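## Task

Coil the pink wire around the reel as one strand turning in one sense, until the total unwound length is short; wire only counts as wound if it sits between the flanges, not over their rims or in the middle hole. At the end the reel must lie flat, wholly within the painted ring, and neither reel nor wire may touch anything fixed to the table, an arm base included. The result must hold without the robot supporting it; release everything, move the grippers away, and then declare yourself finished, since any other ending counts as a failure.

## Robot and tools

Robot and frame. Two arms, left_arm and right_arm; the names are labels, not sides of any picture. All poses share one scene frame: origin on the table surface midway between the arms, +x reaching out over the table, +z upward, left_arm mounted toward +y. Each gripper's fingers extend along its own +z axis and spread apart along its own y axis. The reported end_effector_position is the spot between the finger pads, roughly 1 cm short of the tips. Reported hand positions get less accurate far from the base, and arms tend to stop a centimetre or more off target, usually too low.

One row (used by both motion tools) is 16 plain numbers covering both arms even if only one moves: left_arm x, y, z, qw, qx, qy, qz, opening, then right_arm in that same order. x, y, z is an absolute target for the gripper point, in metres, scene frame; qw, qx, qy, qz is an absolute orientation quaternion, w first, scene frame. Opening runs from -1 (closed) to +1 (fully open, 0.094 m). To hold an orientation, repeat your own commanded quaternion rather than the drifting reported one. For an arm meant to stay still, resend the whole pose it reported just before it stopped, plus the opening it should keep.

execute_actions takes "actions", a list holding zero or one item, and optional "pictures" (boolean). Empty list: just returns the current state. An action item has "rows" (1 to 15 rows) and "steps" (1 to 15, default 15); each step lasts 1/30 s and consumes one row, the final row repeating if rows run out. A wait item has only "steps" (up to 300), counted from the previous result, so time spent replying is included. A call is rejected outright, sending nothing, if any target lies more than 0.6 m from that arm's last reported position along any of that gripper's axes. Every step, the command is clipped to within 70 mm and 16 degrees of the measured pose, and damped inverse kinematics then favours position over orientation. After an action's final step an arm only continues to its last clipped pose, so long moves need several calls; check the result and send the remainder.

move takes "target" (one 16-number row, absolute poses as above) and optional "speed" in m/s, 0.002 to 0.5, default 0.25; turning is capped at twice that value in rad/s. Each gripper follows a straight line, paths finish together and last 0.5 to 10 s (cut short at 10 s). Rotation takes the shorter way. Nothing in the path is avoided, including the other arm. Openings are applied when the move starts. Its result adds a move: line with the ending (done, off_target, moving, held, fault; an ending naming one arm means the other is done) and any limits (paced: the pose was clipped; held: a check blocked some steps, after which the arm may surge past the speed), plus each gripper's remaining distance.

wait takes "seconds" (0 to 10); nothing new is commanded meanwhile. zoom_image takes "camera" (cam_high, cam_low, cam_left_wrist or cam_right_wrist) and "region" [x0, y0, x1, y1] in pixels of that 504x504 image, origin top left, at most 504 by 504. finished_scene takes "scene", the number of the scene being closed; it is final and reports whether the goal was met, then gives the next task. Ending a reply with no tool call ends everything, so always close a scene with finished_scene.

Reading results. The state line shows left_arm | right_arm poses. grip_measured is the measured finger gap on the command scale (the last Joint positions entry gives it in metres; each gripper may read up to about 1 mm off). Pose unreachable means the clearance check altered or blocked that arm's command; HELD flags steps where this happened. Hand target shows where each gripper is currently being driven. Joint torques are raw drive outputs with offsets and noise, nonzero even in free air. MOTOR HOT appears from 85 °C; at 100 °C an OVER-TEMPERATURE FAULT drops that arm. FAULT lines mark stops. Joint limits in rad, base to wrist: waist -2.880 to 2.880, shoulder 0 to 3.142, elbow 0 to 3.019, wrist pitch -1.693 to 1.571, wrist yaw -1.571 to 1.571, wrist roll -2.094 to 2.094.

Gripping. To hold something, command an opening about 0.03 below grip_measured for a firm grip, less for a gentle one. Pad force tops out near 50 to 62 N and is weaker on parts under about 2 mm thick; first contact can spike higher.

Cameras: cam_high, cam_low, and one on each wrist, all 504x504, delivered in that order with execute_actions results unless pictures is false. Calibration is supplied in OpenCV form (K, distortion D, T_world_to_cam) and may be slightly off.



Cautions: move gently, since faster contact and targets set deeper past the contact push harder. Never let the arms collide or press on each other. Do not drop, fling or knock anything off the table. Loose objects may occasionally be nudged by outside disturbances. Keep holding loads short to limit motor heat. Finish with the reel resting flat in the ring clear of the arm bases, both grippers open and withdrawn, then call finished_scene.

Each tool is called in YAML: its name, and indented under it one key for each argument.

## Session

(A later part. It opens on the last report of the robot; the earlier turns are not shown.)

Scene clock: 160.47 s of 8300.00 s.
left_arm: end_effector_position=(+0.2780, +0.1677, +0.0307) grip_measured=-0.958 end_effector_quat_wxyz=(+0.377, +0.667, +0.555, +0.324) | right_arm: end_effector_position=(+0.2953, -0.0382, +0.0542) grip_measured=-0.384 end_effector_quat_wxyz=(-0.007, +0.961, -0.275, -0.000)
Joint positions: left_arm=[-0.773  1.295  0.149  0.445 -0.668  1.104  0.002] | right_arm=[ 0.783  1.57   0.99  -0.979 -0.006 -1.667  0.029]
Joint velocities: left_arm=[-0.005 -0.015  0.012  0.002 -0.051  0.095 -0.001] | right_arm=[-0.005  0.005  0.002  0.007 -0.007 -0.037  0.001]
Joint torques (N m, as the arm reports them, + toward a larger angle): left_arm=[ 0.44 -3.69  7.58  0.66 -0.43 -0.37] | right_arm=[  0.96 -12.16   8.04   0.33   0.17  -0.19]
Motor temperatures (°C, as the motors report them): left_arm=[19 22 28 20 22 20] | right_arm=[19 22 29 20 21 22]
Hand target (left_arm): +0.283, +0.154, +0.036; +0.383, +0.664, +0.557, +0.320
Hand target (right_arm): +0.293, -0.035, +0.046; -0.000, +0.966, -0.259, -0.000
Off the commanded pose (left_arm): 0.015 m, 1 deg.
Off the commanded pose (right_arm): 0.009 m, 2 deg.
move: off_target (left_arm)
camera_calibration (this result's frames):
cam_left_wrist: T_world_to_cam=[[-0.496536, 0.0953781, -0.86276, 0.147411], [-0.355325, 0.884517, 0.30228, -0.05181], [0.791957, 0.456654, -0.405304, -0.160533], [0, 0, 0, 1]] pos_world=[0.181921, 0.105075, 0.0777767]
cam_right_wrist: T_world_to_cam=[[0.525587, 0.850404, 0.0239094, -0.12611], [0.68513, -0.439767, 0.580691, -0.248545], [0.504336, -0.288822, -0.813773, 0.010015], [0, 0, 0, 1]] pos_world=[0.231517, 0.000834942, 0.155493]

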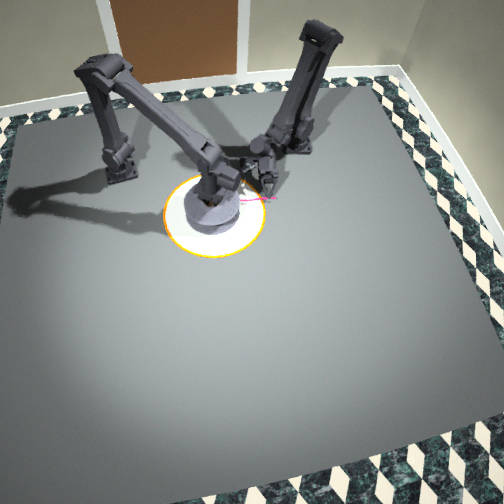

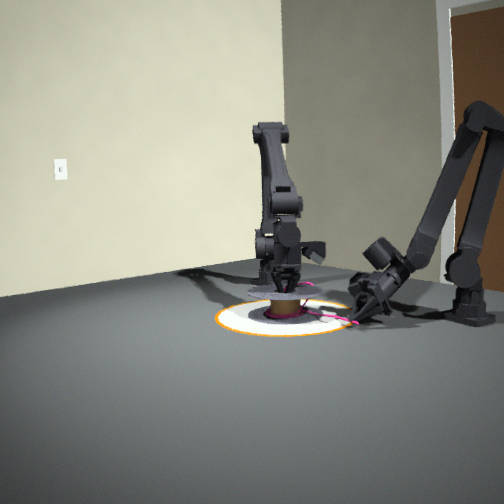

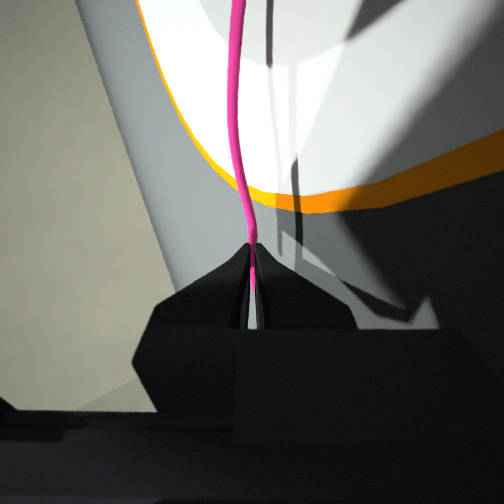

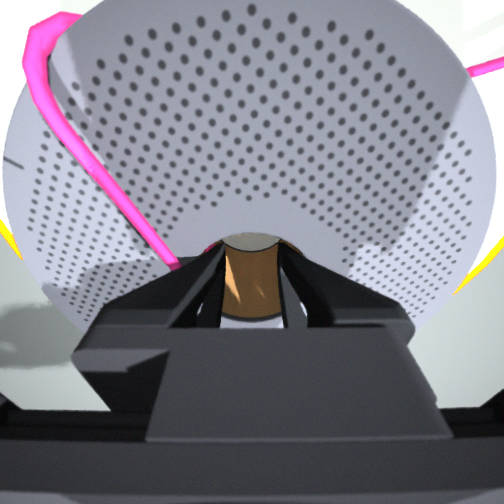

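move:
  target: [0.285,0.150,0.036,0.383,0.663,0.556,0.322,-1, 0.293,-0.035,0.048,0,-0.966,0.259,0,-1]
  speed: 0.15

move:
  target: [0.285,0.150,0.036,0.383,0.663,0.556,0.322,-1, 0.293,-0.035,0.048,0,-0.5,0.866,0,-1]
  speed: 0.3

move:
  target: [0.285,0.150,0.036,0.383,0.663,0.556,0.322,-1, 0.293,-0.035,0.048,0,0.46,0.888,0,-1]
  speed: 0.3

move:
  target: [0.285,0.150,0.036,0.383,0.663,0.556,0.322,-1, 0.293,-0.035,0.048,0,0.46,0.888,0,-0.27]
  speed: 0.3

Scene clock: 166.37 s of 8300.00 s.
left_arm: end_effector_position=(+0.2794, +0.1632, +0.0317) grip_measured=-0.958 end_effector_quat_wxyz=(+0.377, +0.667, +0.554, +0.325) | right_arm: end_effector_position=(+0.2957, -0.0385, +0.0540) grip_measured=-0.996 end_effector_quat_wxyz=(-0.006, +0.963, -0.270, +0.001)
Joint positions: left_arm=[-0.782  1.305  0.162  0.44  -0.677  1.101  0.002] | right_arm=[ 0.783  1.57   0.99  -0.979 -0.003 -1.679  0.   ]
Joint velocities: left_arm=[-0.005 -0.005 -0.007 -0.002  0.007  0.007 -0.001] | right_arm=[-0.005  0.005 -0.012 -0.002 -0.066  0.051  0.   ]
Joint torques (N m, as the arm reports them, + toward a larger angle): left_arm=[ 0.43 -3.86  7.46  0.73 -0.42 -0.36] | right_arm=[  0.97 -12.64   8.15   0.11   0.06  -0.08]
Motor temperatures (°C, as the motors report them): left_arm=[19 22 28 20 22 20] | right_arm=[19 22 29 20 21 22]
Hand target (left_arm): +0.284, +0.150, +0.036; +0.383, +0.664, +0.556, +0.322
Hand target (right_arm): +0.293, -0.035, +0.048; +0.000, +0.966, -0.259, -0.000
Off the commanded pose (left_arm): 0.015 m, 1 deg.
Off the commanded pose (right_arm): 0.007 m, 1 deg.
After step 90, 2.10 s passed at rest.
move: off_target (left_arm)
camera_calibration (this result's frames):
cam_left_wrist: T_world_to_cam=[[-0.493786, 0.0973234, -0.86412, 0.148382], [-0.356152, 0.883914, 0.303069, -0.0473311], [0.793304, 0.45741, -0.401802, -0.159797], [0, 0, 0, 1]] pos_world=[0.183179, 0.100488, 0.0783576]
cam_right_wrist: T_world_to_cam=[[0.51547, 0.856592, 0.0232415, -0.122759], [0.688902, -0.430384, 0.583253, -0.249774], [0.509613, -0.284638, -0.811958, 0.00809492], [0, 0, 0, 1]] pos_world=[0.231223, -0.0000401984, 0.155107]

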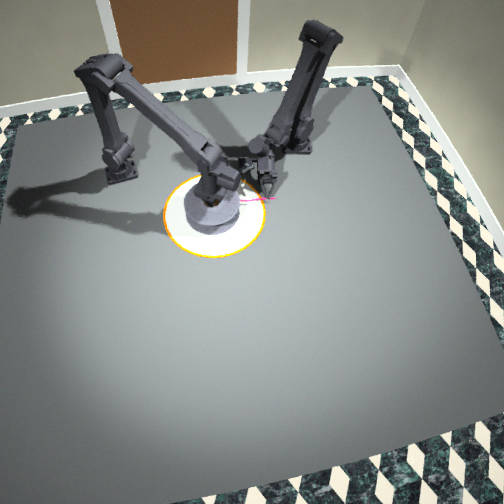

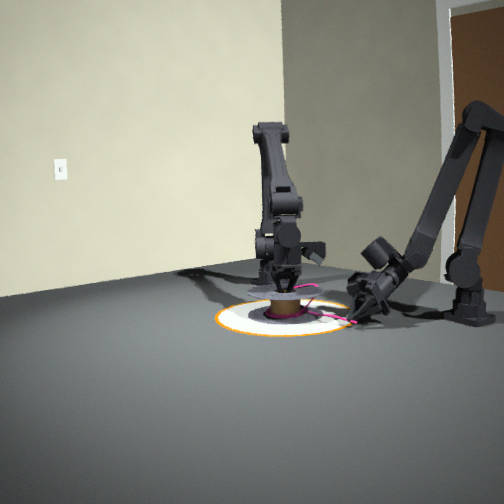

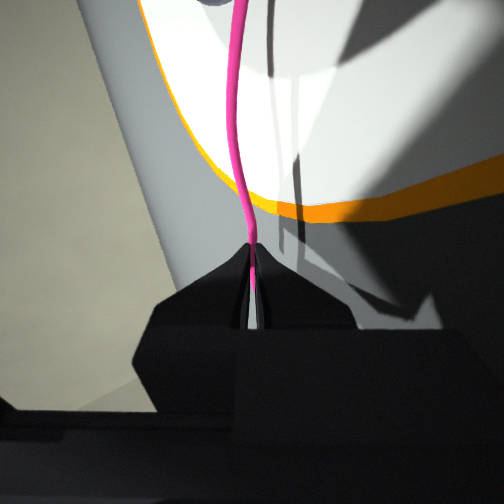

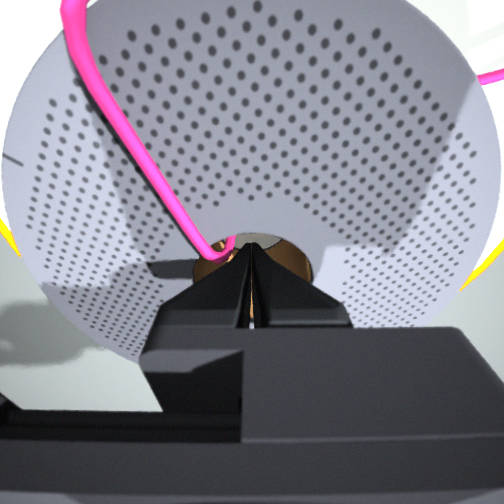

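Scene clock: 169.57 s of 8300.00 s.
left_arm: end_effector_position=(+0.2794, +0.1632, +0.0318) grip_measured=-0.958 end_effector_quat_wxyz=(+0.377, +0.667, +0.554, +0.326) | right_arm: end_effector_position=(+0.2957, -0.0385, +0.0540) grip_measured=-0.996 end_effector_quat_wxyz=(+0.005, -0.501, +0.866, +0.003)
Joint positions: left_arm=[-0.782  1.305  0.162  0.44  -0.678  1.101  0.002] | right_arm=[ 0.783  1.57   0.99  -0.979 -0.003 -0.131  0.   ]
Joint velocities: left_arm=[-0.015  0.015  0.007 -0.017 -0.007  0.007 -0.   ] | right_arm=[ 0.005  0.015 -0.032 -0.007 -0.066  0.051 -0.   ]
Joint torques (N m, as the arm reports them, + toward a larger angle): left_arm=[ 0.46 -3.89  7.48  0.79 -0.42 -0.36] | right_arm=[  0.98 -12.52   8.32   0.21   0.14   0.16]
Motor temperatures (°C, as the motors report them): left_arm=[19 22 28 20 22 20] | right_arm=[19 22 29 20 21 22]
Hand target (left_arm): +0.284, +0.150, +0.037; +0.383, +0.663, +0.556, +0.322
Hand target (right_arm): +0.293, -0.035, +0.048; -0.000, -0.500, +0.866, +0.000
Off the commanded pose (left_arm): 0.015 m, 1 deg.
Off the commanded pose (right_arm): 0.007 m, 1 deg.
move: off_target (left_arm)
camera_calibration (this result's frames):
cam_left_wrist: T_world_to_cam=[[-0.493637, 0.0972989, -0.864208, 0.148377], [-0.356471, 0.883769, 0.303118, -0.0472672], [0.793253, 0.457696, -0.401577, -0.15987], [0, 0, 0, 1]] pos_world=[0.183213, 0.100508, 0.0783559]
cam_right_wrist: T_world_to_cam=[[0.868621, -0.495372, 0.0101649, -0.278528], [-0.410492, -0.707994, 0.574666, 0.0651083], [-0.277477, -0.503339, -0.818325, 0.232772], [0, 0, 0, 1]] pos_world=[0.333251, 0.0252846, 0.155899]

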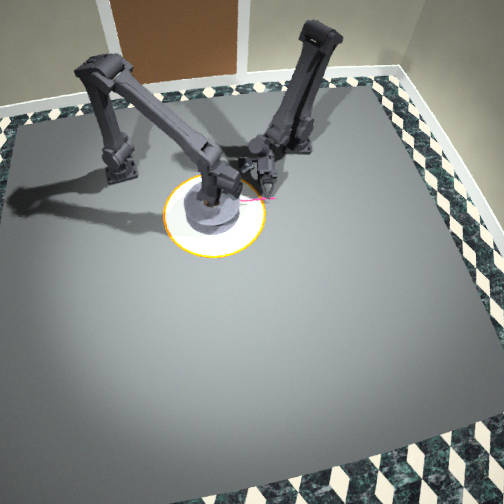

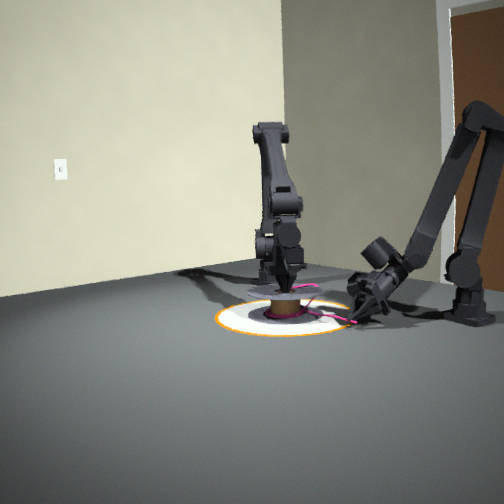

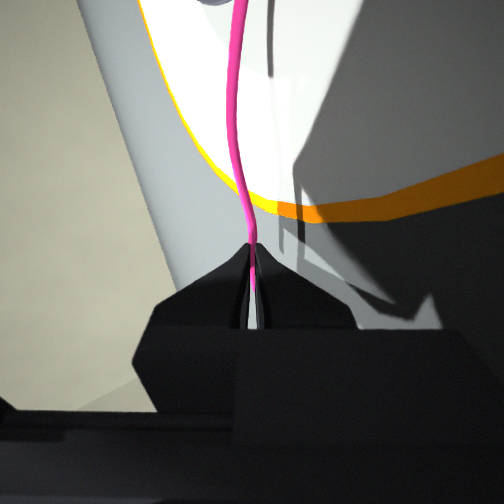

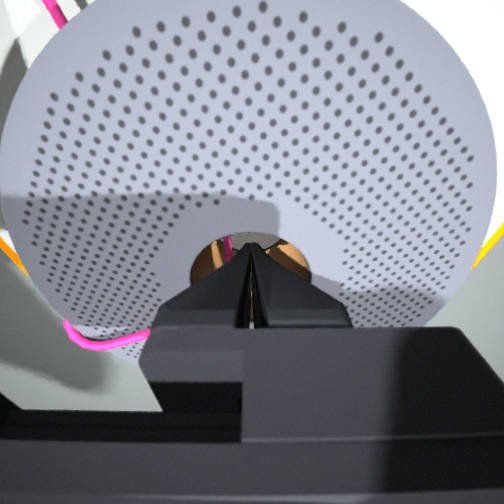

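Scene clock: 173.50 s of 8300.00 s.
left_arm: end_effector_position=(+0.2794, +0.1633, +0.0317) grip_measured=-0.958 end_effector_quat_wxyz=(+0.377, +0.667, +0.554, +0.326) | right_arm: end_effector_position=(+0.2958, -0.0385, +0.0540) grip_measured=-0.996 end_effector_quat_wxyz=(-0.000, +0.459, +0.888, +0.006)
Joint positions: left_arm=[-0.782  1.305  0.162  0.44  -0.678  1.101  0.002] | right_arm=[ 0.783  1.57   0.99  -0.979 -0.002  1.871  0.   ]
Joint velocities: left_arm=[-0.015  0.005 -0.027  0.007 -0.051  0.022 -0.   ] | right_arm=[ 0.005 -0.005 -0.007 -0.012 -0.051 -0.022 -0.001]
Joint torques (N m, as the arm reports them, + toward a larger angle): left_arm=[ 0.52 -3.83  7.48  0.77 -0.41 -0.36] | right_arm=[  0.97 -12.37   8.22   0.1    0.21   0.16]
Motor temperatures (°C, as the motors report them): left_arm=[19 21 28 20 22 20] | right_arm=[19 22 29 20 21 22]
Hand target (left_arm): +0.284, +0.150, +0.037; +0.383, +0.663, +0.556, +0.322
Hand target (right_arm): +0.293, -0.035, +0.048; +0.000, +0.460, +0.888, -0.000
Off the commanded pose (left_arm): 0.015 m, 1 deg.
Off the commanded pose (right_arm): 0.008 m, 1 deg.
move: off_target (left_arm)
camera_calibration (this result's frames):
cam_left_wrist: T_world_to_cam=[[-0.493822, 0.097572, -0.864072, 0.148273], [-0.356407, 0.883673, 0.303474, -0.0472833], [0.793167, 0.457823, -0.401602, -0.159907], [0, 0, 0, 1]] pos_world=[0.183202, 0.100525, 0.0782486]
cam_right_wrist: T_world_to_cam=[[-0.813464, -0.581615, 0.00063457, 0.2161], [-0.469686, 0.657559, 0.589077, 0.134452], [-0.343033, 0.478894, -0.808077, 0.289453], [0, 0, 0, 1]] pos_world=[0.338232, -0.101341, 0.15456]

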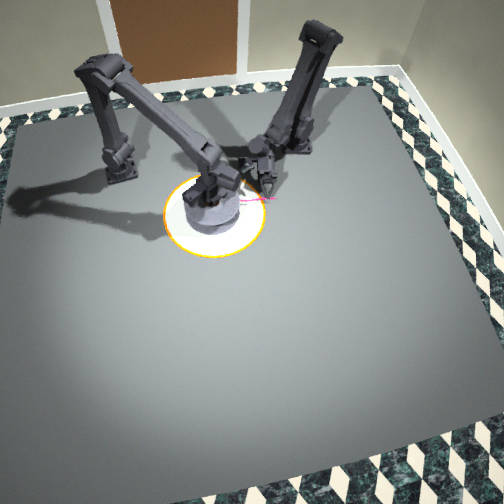

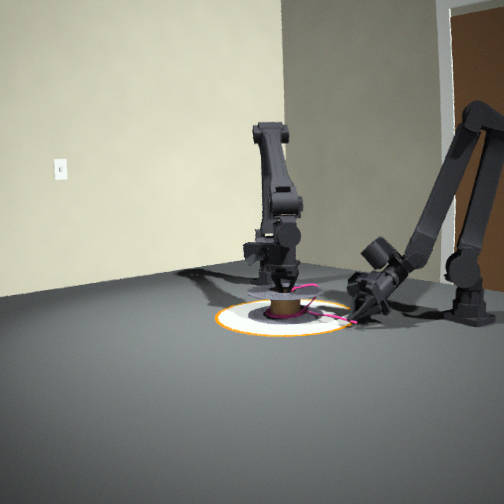

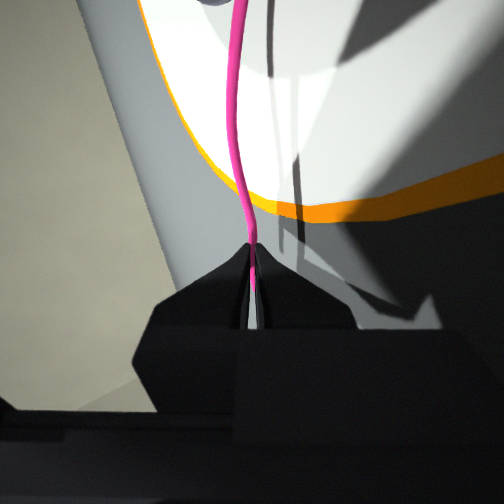

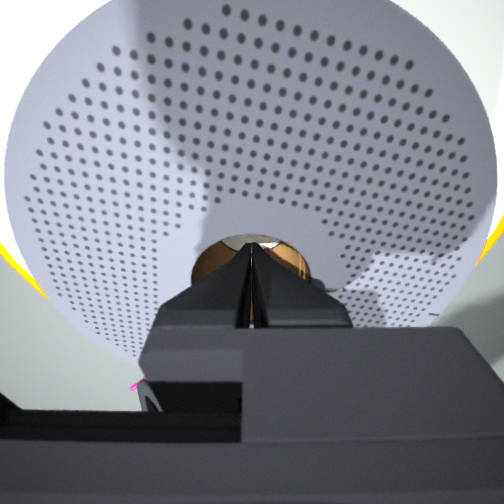

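Scene clock: 174.20 s of 8300.00 s.
left_arm: end_effector_position=(+0.2794, +0.1633, +0.0317) grip_measured=-0.958 end_effector_quat_wxyz=(+0.377, +0.667, +0.554, +0.326) | right_arm: end_effector_position=(+0.2962, -0.0374, +0.0612) grip_measured=-0.278 end_effector_quat_wxyz=(+0.000, +0.461, +0.888, +0.014)
Joint positions: left_arm=[-0.782  1.305  0.162  0.44  -0.678  1.101  0.002] | right_arm=[ 0.783  1.553  0.991 -0.982 -0.004  1.874  0.034]
Joint velocities: left_arm=[-0.015 -0.005 -0.012  0.002 -0.022 -0.022  0.001] | right_arm=[-0.005 -0.015  0.002  0.007  0.022 -0.037 -0.001]
Joint torques (N m, as the arm reports them, + toward a larger angle): left_arm=[ 0.45 -3.91  7.47  0.77 -0.42 -0.36] | right_arm=[  0.97 -10.91   8.19   0.22   0.28   0.15]
Motor temperatures (°C, as the motors report them): left_arm=[19 21 28 20 22 20] | right_arm=[19 22 29 20 21 22]
Hand target (left_arm): +0.284, +0.150, +0.037; +0.383, +0.663, +0.556, +0.322
Hand target (right_arm): +0.293, -0.035, +0.048; +0.000, +0.460, +0.888, +0.000
Off the commanded pose (left_arm): 0.015 m, 1 deg.
Off the commanded pose (right_arm): 0.014 m, 2 deg.
move: off_target (left_arm, right_arm)
camera_calibration (this result's frames):
cam_left_wrist: T_world_to_cam=[[-0.493822, 0.097572, -0.864072, 0.148273], [-0.356407, 0.883673, 0.303474, -0.0472833], [0.793167, 0.457823, -0.401602, -0.159907], [0, 0, 0, 1]] pos_world=[0.183202, 0.100525, 0.0782486]
cam_right_wrist: T_world_to_cam=[[-0.815158, -0.579068, -0.0140949, 0.21859], [-0.472553, 0.65075, 0.594322, 0.129952], [-0.33498, 0.491126, -0.804104, 0.292733], [0, 0, 0, 1]] pos_world=[0.337654, -0.101757, 0.161235]

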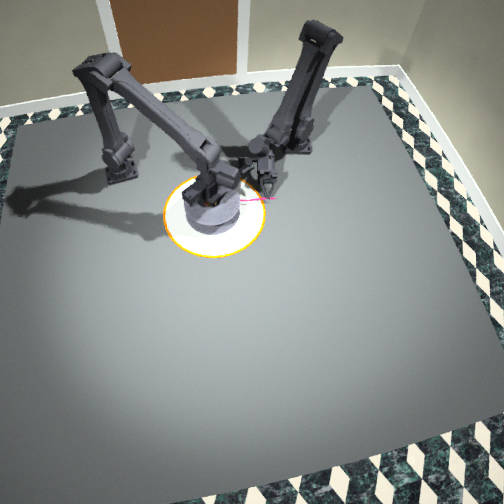

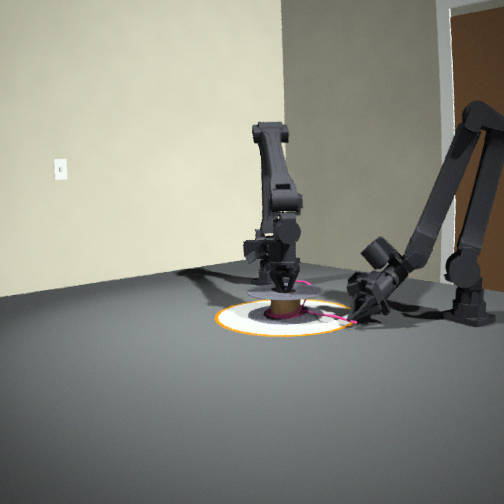

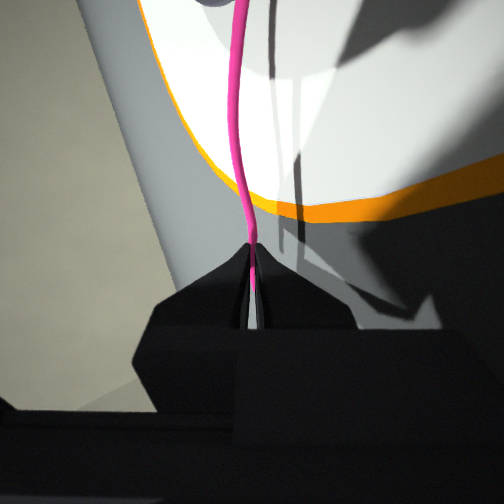

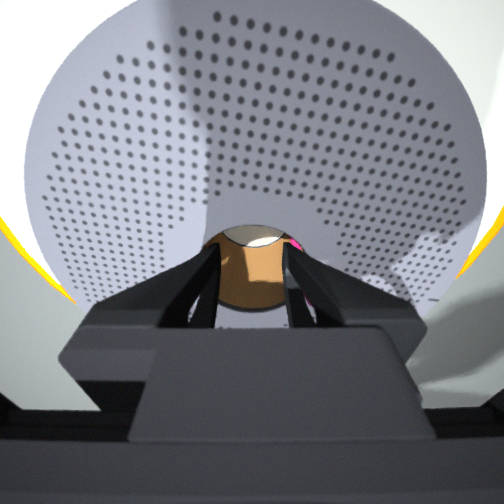

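move:
  target: [0.262,0.085,0.038,0.41,0.709,0.496,0.287,-1, 0.293,-0.035,0.046,0,-0.383,0.924,0,-0.25]
  speed: 0.15

zoom_image:
  camera: "cam_low"
  region: [200,250,420,370]

Scene clock: 182.63 s of 8300.00 s.
left_arm: end_effector_position=(+0.2581, +0.1004, +0.0349) grip_measured=-0.958 end_effector_quat_wxyz=(+0.405, +0.707, +0.502, +0.290) | right_arm: end_effector_position=(+0.2964, -0.0376, +0.0612) grip_measured=-0.260 end_effector_quat_wxyz=(+0.011, -0.365, +0.931, +0.009)
Joint positions: left_arm=[-0.932  1.364  0.23   0.44  -0.663  1.101  0.002] | right_arm=[ 0.783  1.553  0.991 -0.982 -0.003  0.17   0.035]
Joint velocities: left_arm=[-0.005 -0.005 -0.007 -0.007  0.007 -0.022 -0.001] | right_arm=[ 0.005 -0.015 -0.012 -0.017 -0.051  0.037 -0.001]
Joint torques (N m, as the arm reports them, + toward a larger angle): left_arm=[ 0.43 -4.99  7.7   0.72 -0.13 -0.2 ] | right_arm=[  1.   -10.71   8.04   0.56   0.14  -0.21]
Motor temperatures (°C, as the motors report them): left_arm=[19 21 28 20 22 20] | right_arm=[19 22 29 20 21 22]
Hand target (left_arm): +0.260, +0.085, +0.039; +0.409, +0.710, +0.497, +0.285
Hand target (right_arm): +0.293, -0.035, +0.046; -0.000, -0.383, +0.924, +0.000
Off the commanded pose (left_arm): 0.016 m, 1 deg.
Off the commanded pose (right_arm): 0.016 m, 3 deg.
move: off_target (left_arm, right_arm)
camera_calibration (this result's frames):
cam_left_wrist: T_world_to_cam=[[-0.475719, 0.164902, -0.864001, 0.135253], [-0.208761, 0.933036, 0.293022, -0.0430141], [0.854465, 0.319766, -0.409438, -0.114573], [0, 0, 0, 1]] pos_world=[0.153261, 0.0544667, 0.0825523]
cam_right_wrist: T_world_to_cam=[[0.682434, -0.730938, 0.00361823, -0.231958], [-0.605753, -0.562771, 0.562452, 0.125962], [-0.409081, -0.386028, -0.826822, 0.283257], [0, 0, 0, 1]] pos_world=[0.350473, 0.0106863, 0.164195]

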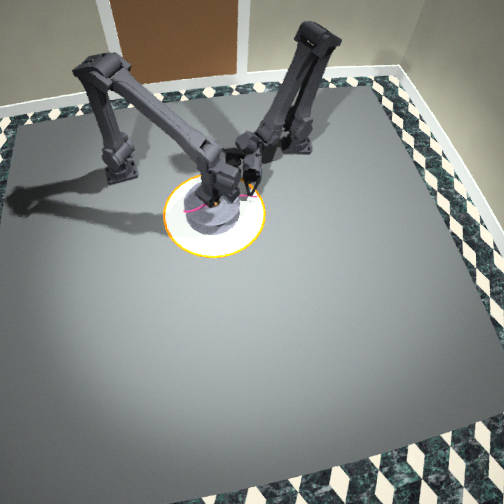

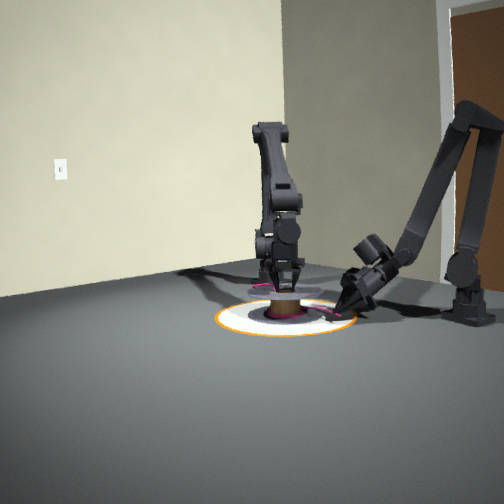

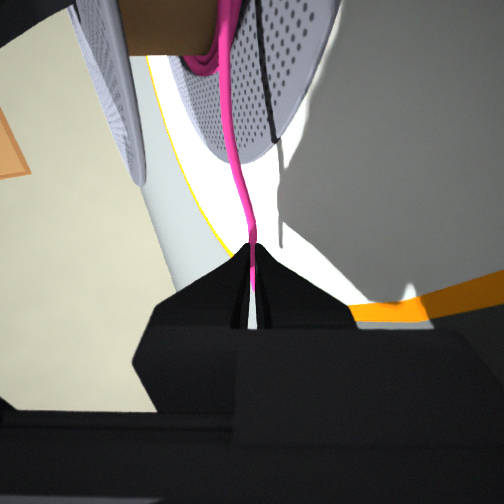

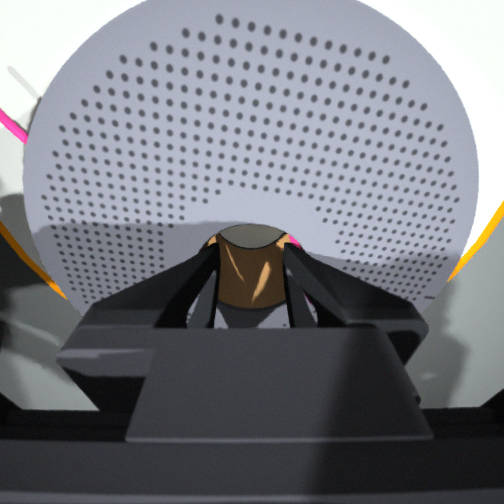

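Region (200, 250, 420, 370) of cam_low's 504x504 image, scaled by 2.291, with more detail than that image has; it fills the top 275 rows of this view, and the rest is white.

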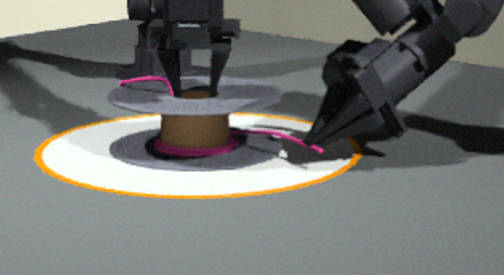

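move:
  target: [0.252,0.020,0.040,0.478,0.826,0.26,0.15,-1, 0.293,-0.035,0.046,0,-0.966,0.259,0,-0.24]
  speed: 0.12

zoom_image:
  camera: "cam_low"
  region: [200,250,420,370]

Scene clock: 194.90 s of 8300.00 s.
left_arm: end_effector_position=(+0.2394, +0.0313, +0.0326) grip_measured=-0.958 end_effector_quat_wxyz=(+0.461, +0.835, +0.265, +0.139) | right_arm: end_effector_position=(+0.2962, -0.0369, +0.0618) grip_measured=-0.251 end_effector_quat_wxyz=(-0.015, +0.960, -0.279, +0.003)
Joint positions: left_arm=[-0.783  1.422  0.259  0.598 -0.006  1.554  0.002] | right_arm=[ 0.783  1.551  0.991 -0.98  -0.006 -1.66   0.035]
Joint velocities: left_arm=[-0.005 -0.005  0.007 -0.007 -0.007 -0.022 -0.001] | right_arm=[ 0.005 -0.005 -0.002 -0.007  0.022 -0.051  0.   ]
Joint torques (N m, as the arm reports them, + toward a larger angle): left_arm=[ 2.51 -5.92  7.14  2.7   0.12  0.  ] | right_arm=[  0.95 -10.56   8.     0.38   0.17  -0.22]
Motor temperatures (°C, as the motors report them): left_arm=[19 21 28 20 22 20] | right_arm=[19 22 29 20 21 22]
Hand target (left_arm): +0.252, +0.021, +0.042; +0.474, +0.828, +0.260, +0.149
Hand target (right_arm): +0.293, -0.035, +0.046; +0.000, +0.966, -0.259, -0.000
Off the commanded pose (left_arm): 0.018 m, 3 deg.
Off the commanded pose (right_arm): 0.016 m, 3 deg.
After step 90, 1.03 s passed at rest.
move: off_target (left_arm, right_arm)
camera_calibration (this result's frames):
cam_left_wrist: T_world_to_cam=[[-0.31604, 0.432002, -0.844685, 0.0885862], [0.389034, 0.871034, 0.29992, -0.123193], [0.865316, -0.233824, -0.443345, -0.0616669], [0, 0, 0, 1]] pos_world=[0.129284, 0.0546166, 0.0844358]
cam_right_wrist: T_world_to_cam=[[0.531374, 0.846089, 0.0421335, -0.13079], [0.67569, -0.453307, 0.58134, -0.250792], [0.510965, -0.28044, -0.812569, 0.0144512], [0, 0, 0, 1]] pos_world=[0.231572, 0.00102727, 0.163049]

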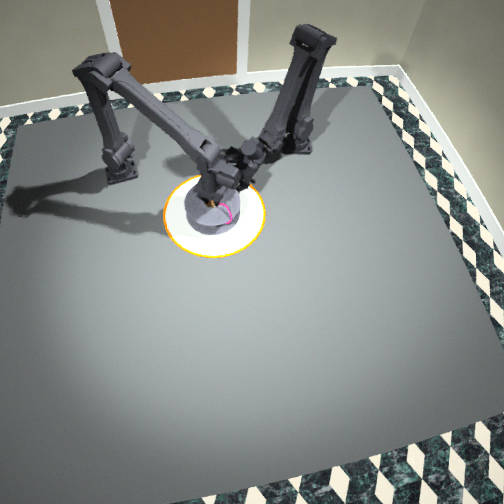

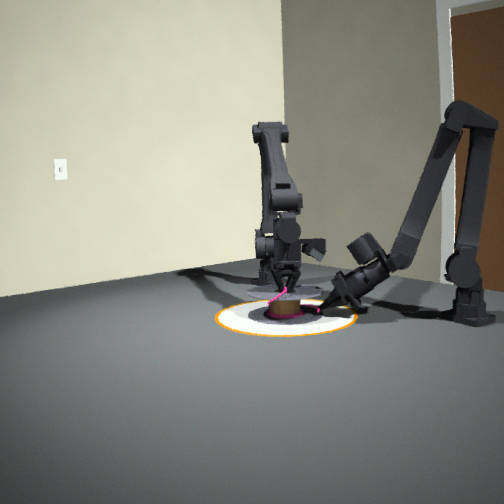

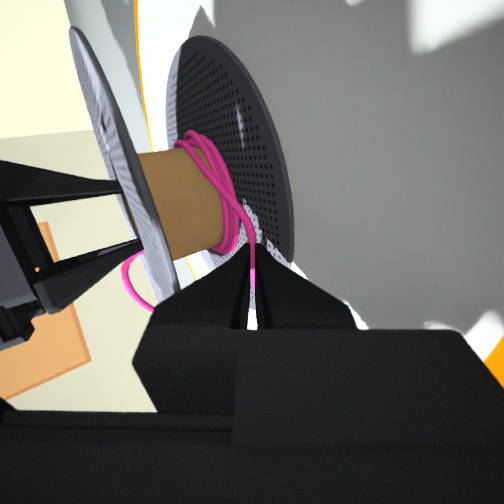

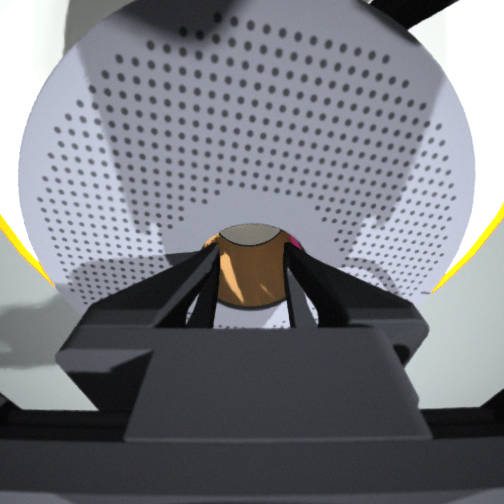

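Region (200, 250, 420, 370) of cam_low's 504x504 image, scaled by 2.291, with more detail than that image has; it fills the top 275 rows of this view, and the rest is white.

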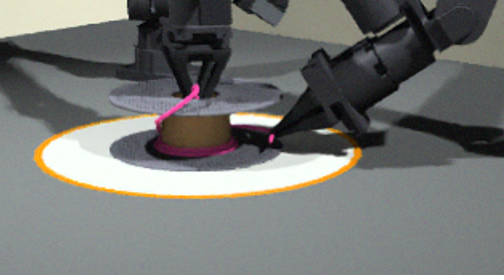

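move:
  target: [0.283,0.013,0.040,0.569,0.812,0.107,0.075,-1, 0.293,-0.035,0.046,0,-0.985,0.174,0,-0.24]
  speed: 0.05

zoom_image:
  camera: "cam_low"
  region: [200,250,420,370]

Scene clock: 202.03 s of 8300.00 s.
left_arm: end_effector_position=(+0.2705, +0.0206, +0.0329) grip_measured=-0.958 end_effector_quat_wxyz=(+0.555, +0.822, +0.115, +0.059) | right_arm: end_effector_position=(+0.2967, -0.0369, +0.0626) grip_measured=-0.251 end_effector_quat_wxyz=(-0.016, +0.982, -0.190, +0.006)
Joint positions: left_arm=[-0.509  1.655  0.325  0.865  0.57   1.801  0.002] | right_arm=[ 0.783  1.549  0.991 -0.98  -0.004 -1.843  0.035]
Joint velocities: left_arm=[-0.015 -0.015 -0.032 -0.007 -0.037 -0.022 -0.   ] | right_arm=[ 0.005  0.005 -0.002 -0.007 -0.066 -0.066 -0.001]
Joint torques (N m, as the arm reports them, + toward a larger angle): left_arm=[ 2.38 -8.14  5.39  2.9   0.3  -0.05] | right_arm=[  0.99 -10.35   7.98   0.34   0.09  -0.14]
Motor temperatures (°C, as the motors report them): left_arm=[19 21 28 20 22 20] | right_arm=[19 22 29 20 21 22]
Hand target (left_arm): +0.284, +0.015, +0.040; +0.566, +0.814, +0.105, +0.075
Hand target (right_arm): +0.293, -0.035, +0.047; -0.000, +0.985, -0.174, -0.000
Off the commanded pose (left_arm): 0.016 m, 3 deg.
Off the commanded pose (right_arm): 0.017 m, 3 deg.
move: off_target (left_arm, right_arm)
camera_calibration (this result's frames):
cam_left_wrist: T_world_to_cam=[[-0.127433, 0.356715, -0.925481, 0.0564819], [0.655405, 0.730631, 0.191367, -0.191622], [0.744449, -0.582179, -0.3269, -0.0548757], [0, 0, 0, 1]] pos_world=[0.17364, 0.08791, 0.0710044]
cam_right_wrist: T_world_to_cam=[[0.367851, 0.928836, 0.0441512, -0.07966], [0.74188, -0.321774, 0.588282, -0.266781], [0.560624, -0.183645, -0.80745, 0.00332645], [0, 0, 0, 1]] pos_world=[0.225358, -0.0112412, 0.163145]

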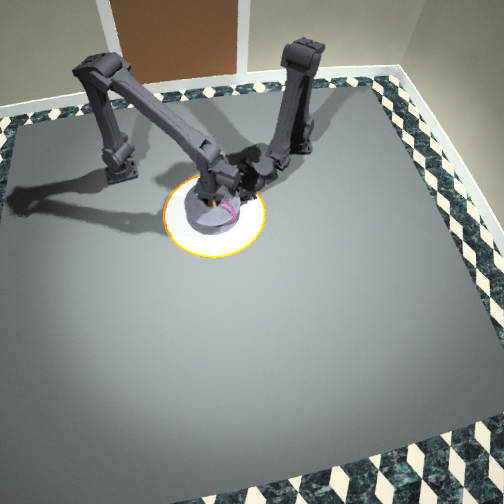

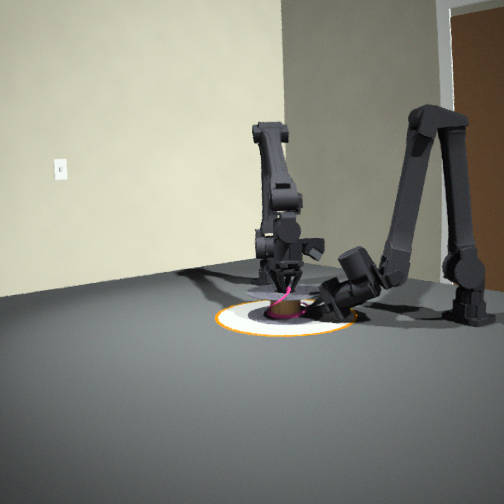

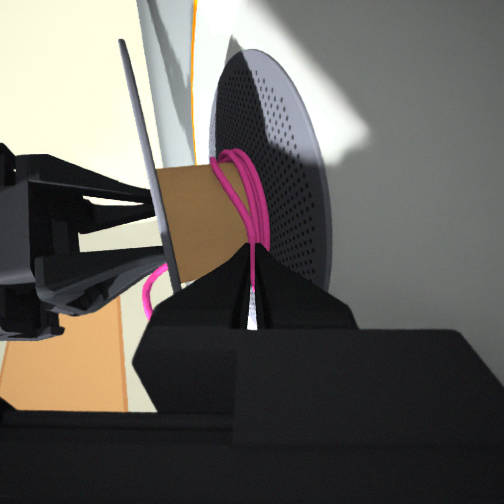

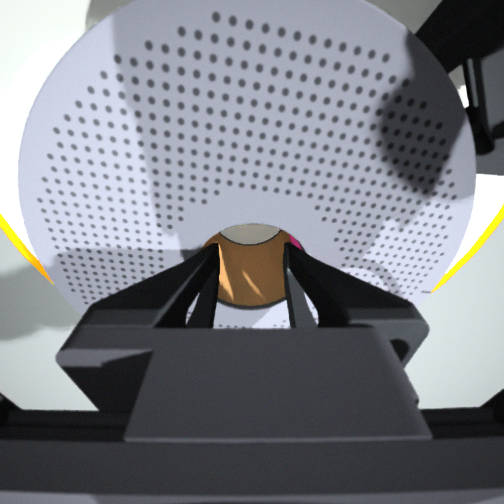

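Region (200, 250, 420, 370) of cam_low's 504x504 image, scaled by 2.291, with more detail than that image has; it fills the top 275 rows of this view, and the rest is white.

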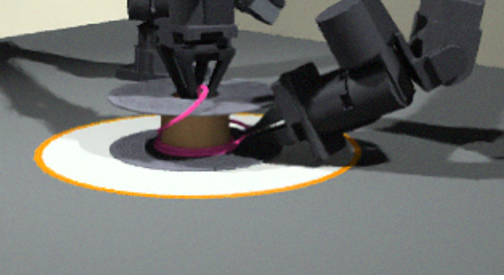

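Release and withdraw.

move:
  target: [0.283,0.013,0.040,0.569,0.812,0.107,0.075,-0.8, 0.293,-0.035,0.046,0,-0.985,0.174,0,-0.24]
  speed: 0.05

move:
  target: [0.255,0.10,0.062,0.569,0.812,0.107,0.075,-0.8, 0.293,-0.035,0.046,0,-0.985,0.174,0,-0.24]
  speed: 0.05

zoom_image:
  camera: "cam_low"
  region: [200,250,420,370]

Scene clock: 205.13 s of 8300.00 s.
left_arm: end_effector_position=(+0.2713, +0.0199, +0.0338) grip_measured=-0.803 end_effector_quat_wxyz=(+0.558, +0.820, +0.113, +0.062) | right_arm: end_effector_position=(+0.2967, -0.0369, +0.0626) grip_measured=-0.251 end_effector_quat_wxyz=(-0.016, +0.982, -0.189, +0.006)
Joint positions: left_arm=[-0.509  1.662  0.325  0.882  0.57   1.802  0.009] | right_arm=[ 0.783  1.549  0.991 -0.98  -0.004 -1.845  0.035]
Joint velocities: left_arm=[-0.015 -0.005 -0.002 -0.002 -0.081 -0.007 -0.001] | right_arm=[-0.015 -0.005  0.002  0.012  0.022  0.007 -0.001]
Joint torques (N m, as the arm reports them, + toward a larger angle): left_arm=[ 1.85 -8.3   5.11  2.93  0.1  -0.16] | right_arm=[  0.95 -10.4    7.99   0.35   0.08  -0.15]
Motor temperatures (°C, as the motors report them): left_arm=[19 21 28 21 22 20] | right_arm=[19 22 29 20 21 22]
Hand target (left_arm): +0.283, +0.013, +0.040; +0.569, +0.812, +0.107, +0.075
Hand target (right_arm): +0.293, -0.035, +0.047; -0.000, +0.985, -0.174, -0.000
Off the commanded pose (left_arm): 0.015 m, 2 deg.
Off the commanded pose (right_arm): 0.017 m, 3 deg.
move: off_target (left_arm, right_arm)
camera_calibration (this result's frames):
cam_left_wrist: T_world_to_cam=[[-0.118779, 0.350595, -0.928964, 0.0555062], [0.653958, 0.731629, 0.192503, -0.191479], [0.747148, -0.584638, -0.316177, -0.056623], [0, 0, 0, 1]] pos_world=[0.174118, 0.0875276, 0.0705208]
cam_right_wrist: T_world_to_cam=[[0.366432, 0.929397, 0.044143, -0.0792179], [0.742345, -0.320627, 0.588322, -0.266879], [0.560938, -0.182811, -0.807421, 0.00326204], [0, 0, 0, 1]] pos_world=[0.225314, -0.0113474, 0.163142]

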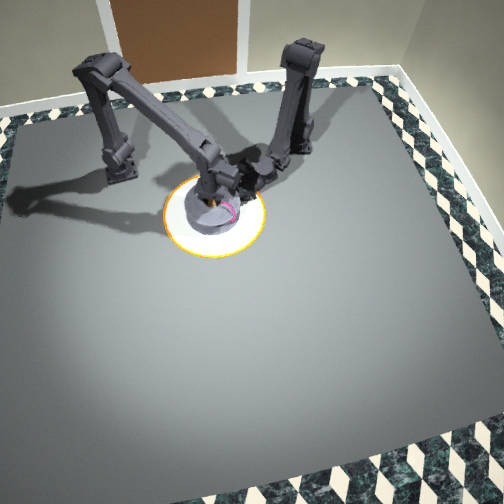

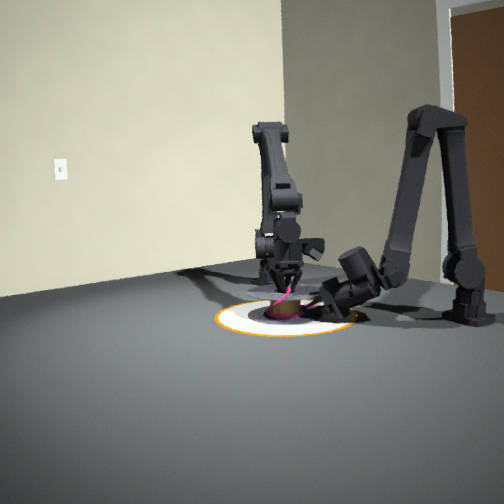

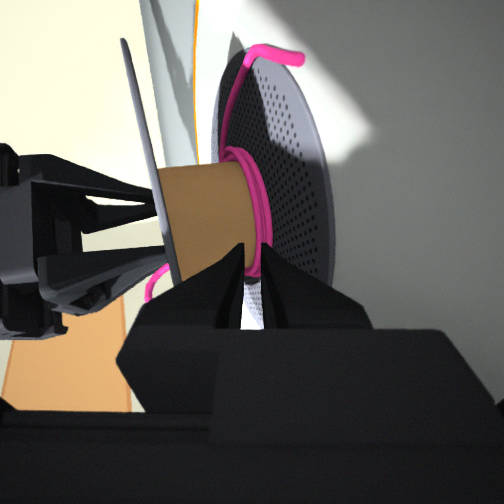

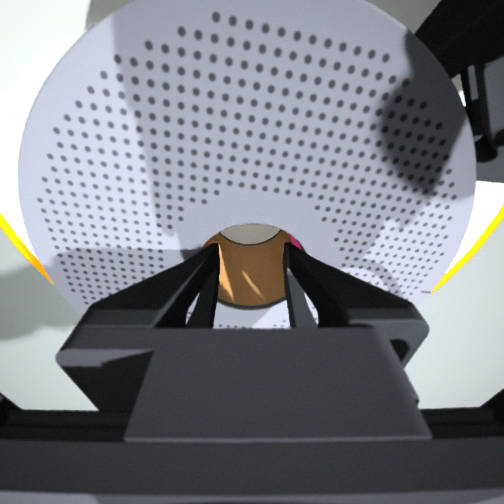

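Scene clock: 207.17 s of 8300.00 s.
left_arm: end_effector_position=(+0.2582, +0.0967, +0.0650) grip_measured=-0.803 end_effector_quat_wxyz=(+0.573, +0.809, +0.105, +0.076) | right_arm: end_effector_position=(+0.2967, -0.0369, +0.0626) grip_measured=-0.251 end_effector_quat_wxyz=(-0.016, +0.982, -0.189, +0.006)
Joint positions: left_arm=[-0.284  1.403  0.18   0.743  0.771  1.921  0.009] | right_arm=[ 0.783  1.549  0.991 -0.98  -0.004 -1.845  0.035]
Joint velocities: left_arm=[-0.005  0.005  0.007 -0.017 -0.037  0.022  0.   ] | right_arm=[-0.005  0.005  0.002 -0.012 -0.022 -0.022  0.   ]
Joint torques (N m, as the arm reports them, + toward a larger angle): left_arm=[ 2.34 -6.73  3.26  0.74  0.33 -0.04] | right_arm=[  0.96 -10.37   7.97   0.35   0.09  -0.15]
Motor temperatures (°C, as the motors report them): left_arm=[19 21 28 20 22 20] | right_arm=[19 22 29 20 21 22]
Hand target (left_arm): +0.256, +0.101, +0.062; +0.568, +0.812, +0.106, +0.076
Hand target (right_arm): +0.293, -0.035, +0.047; -0.000, +0.985, -0.174, -0.000
Off the commanded pose (left_arm): 0.005 m, 1 deg.
Off the commanded pose (right_arm): 0.017 m, 3 deg.
move: off_target (right_arm)
camera_calibration (this result's frames):
cam_left_wrist: T_world_to_cam=[[-0.0865123, 0.319012, -0.943794, 0.0517139], [0.643844, 0.740833, 0.191392, -0.243266], [0.76025, -0.591098, -0.269485, 0.00213511], [0, 0, 0, 1]] pos_world=[0.159476, 0.164984, 0.0959416]
cam_right_wrist: T_world_to_cam=[[0.366077, 0.929537, 0.0441409, -0.0791073], [0.74246, -0.32034, 0.588333, -0.266904], [0.561017, -0.182602, -0.807413, 0.003246], [0, 0, 0, 1]] pos_world=[0.225304, -0.0113739, 0.163141]

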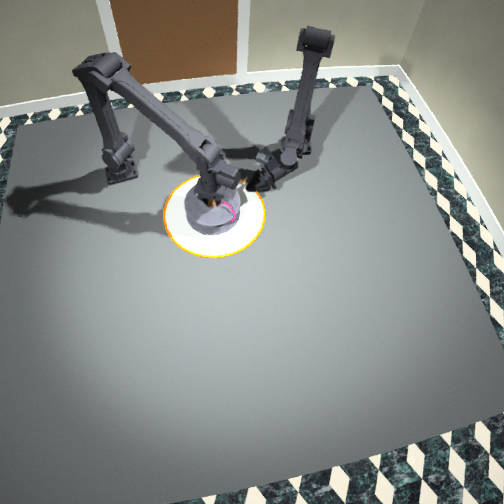

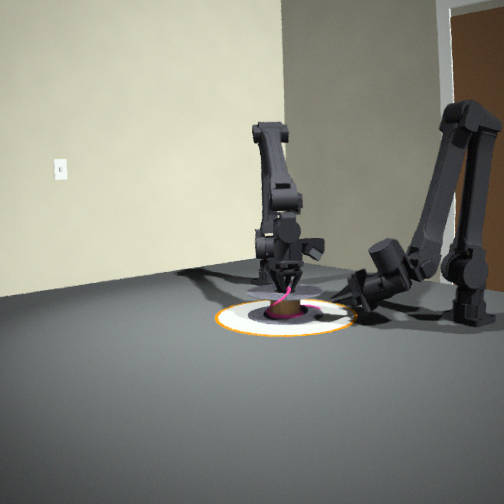

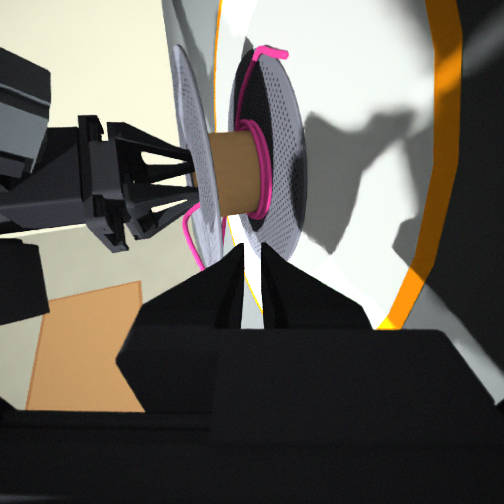

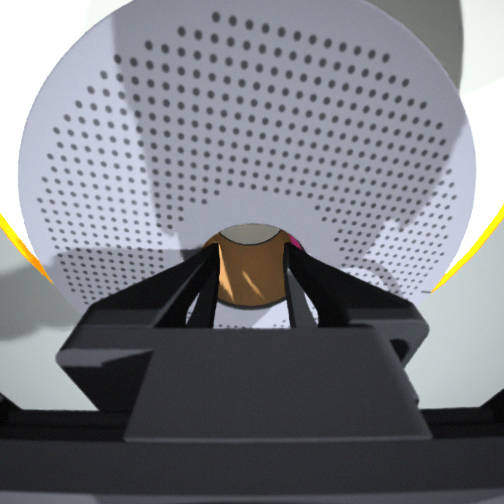

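Region (200, 250, 420, 370) of cam_low's 504x504 image, scaled by 2.291, with more detail than that image has; it fills the top 275 rows of this view, and the rest is white.

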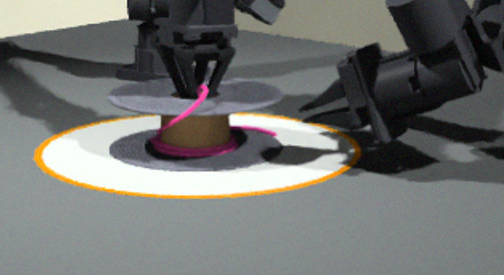

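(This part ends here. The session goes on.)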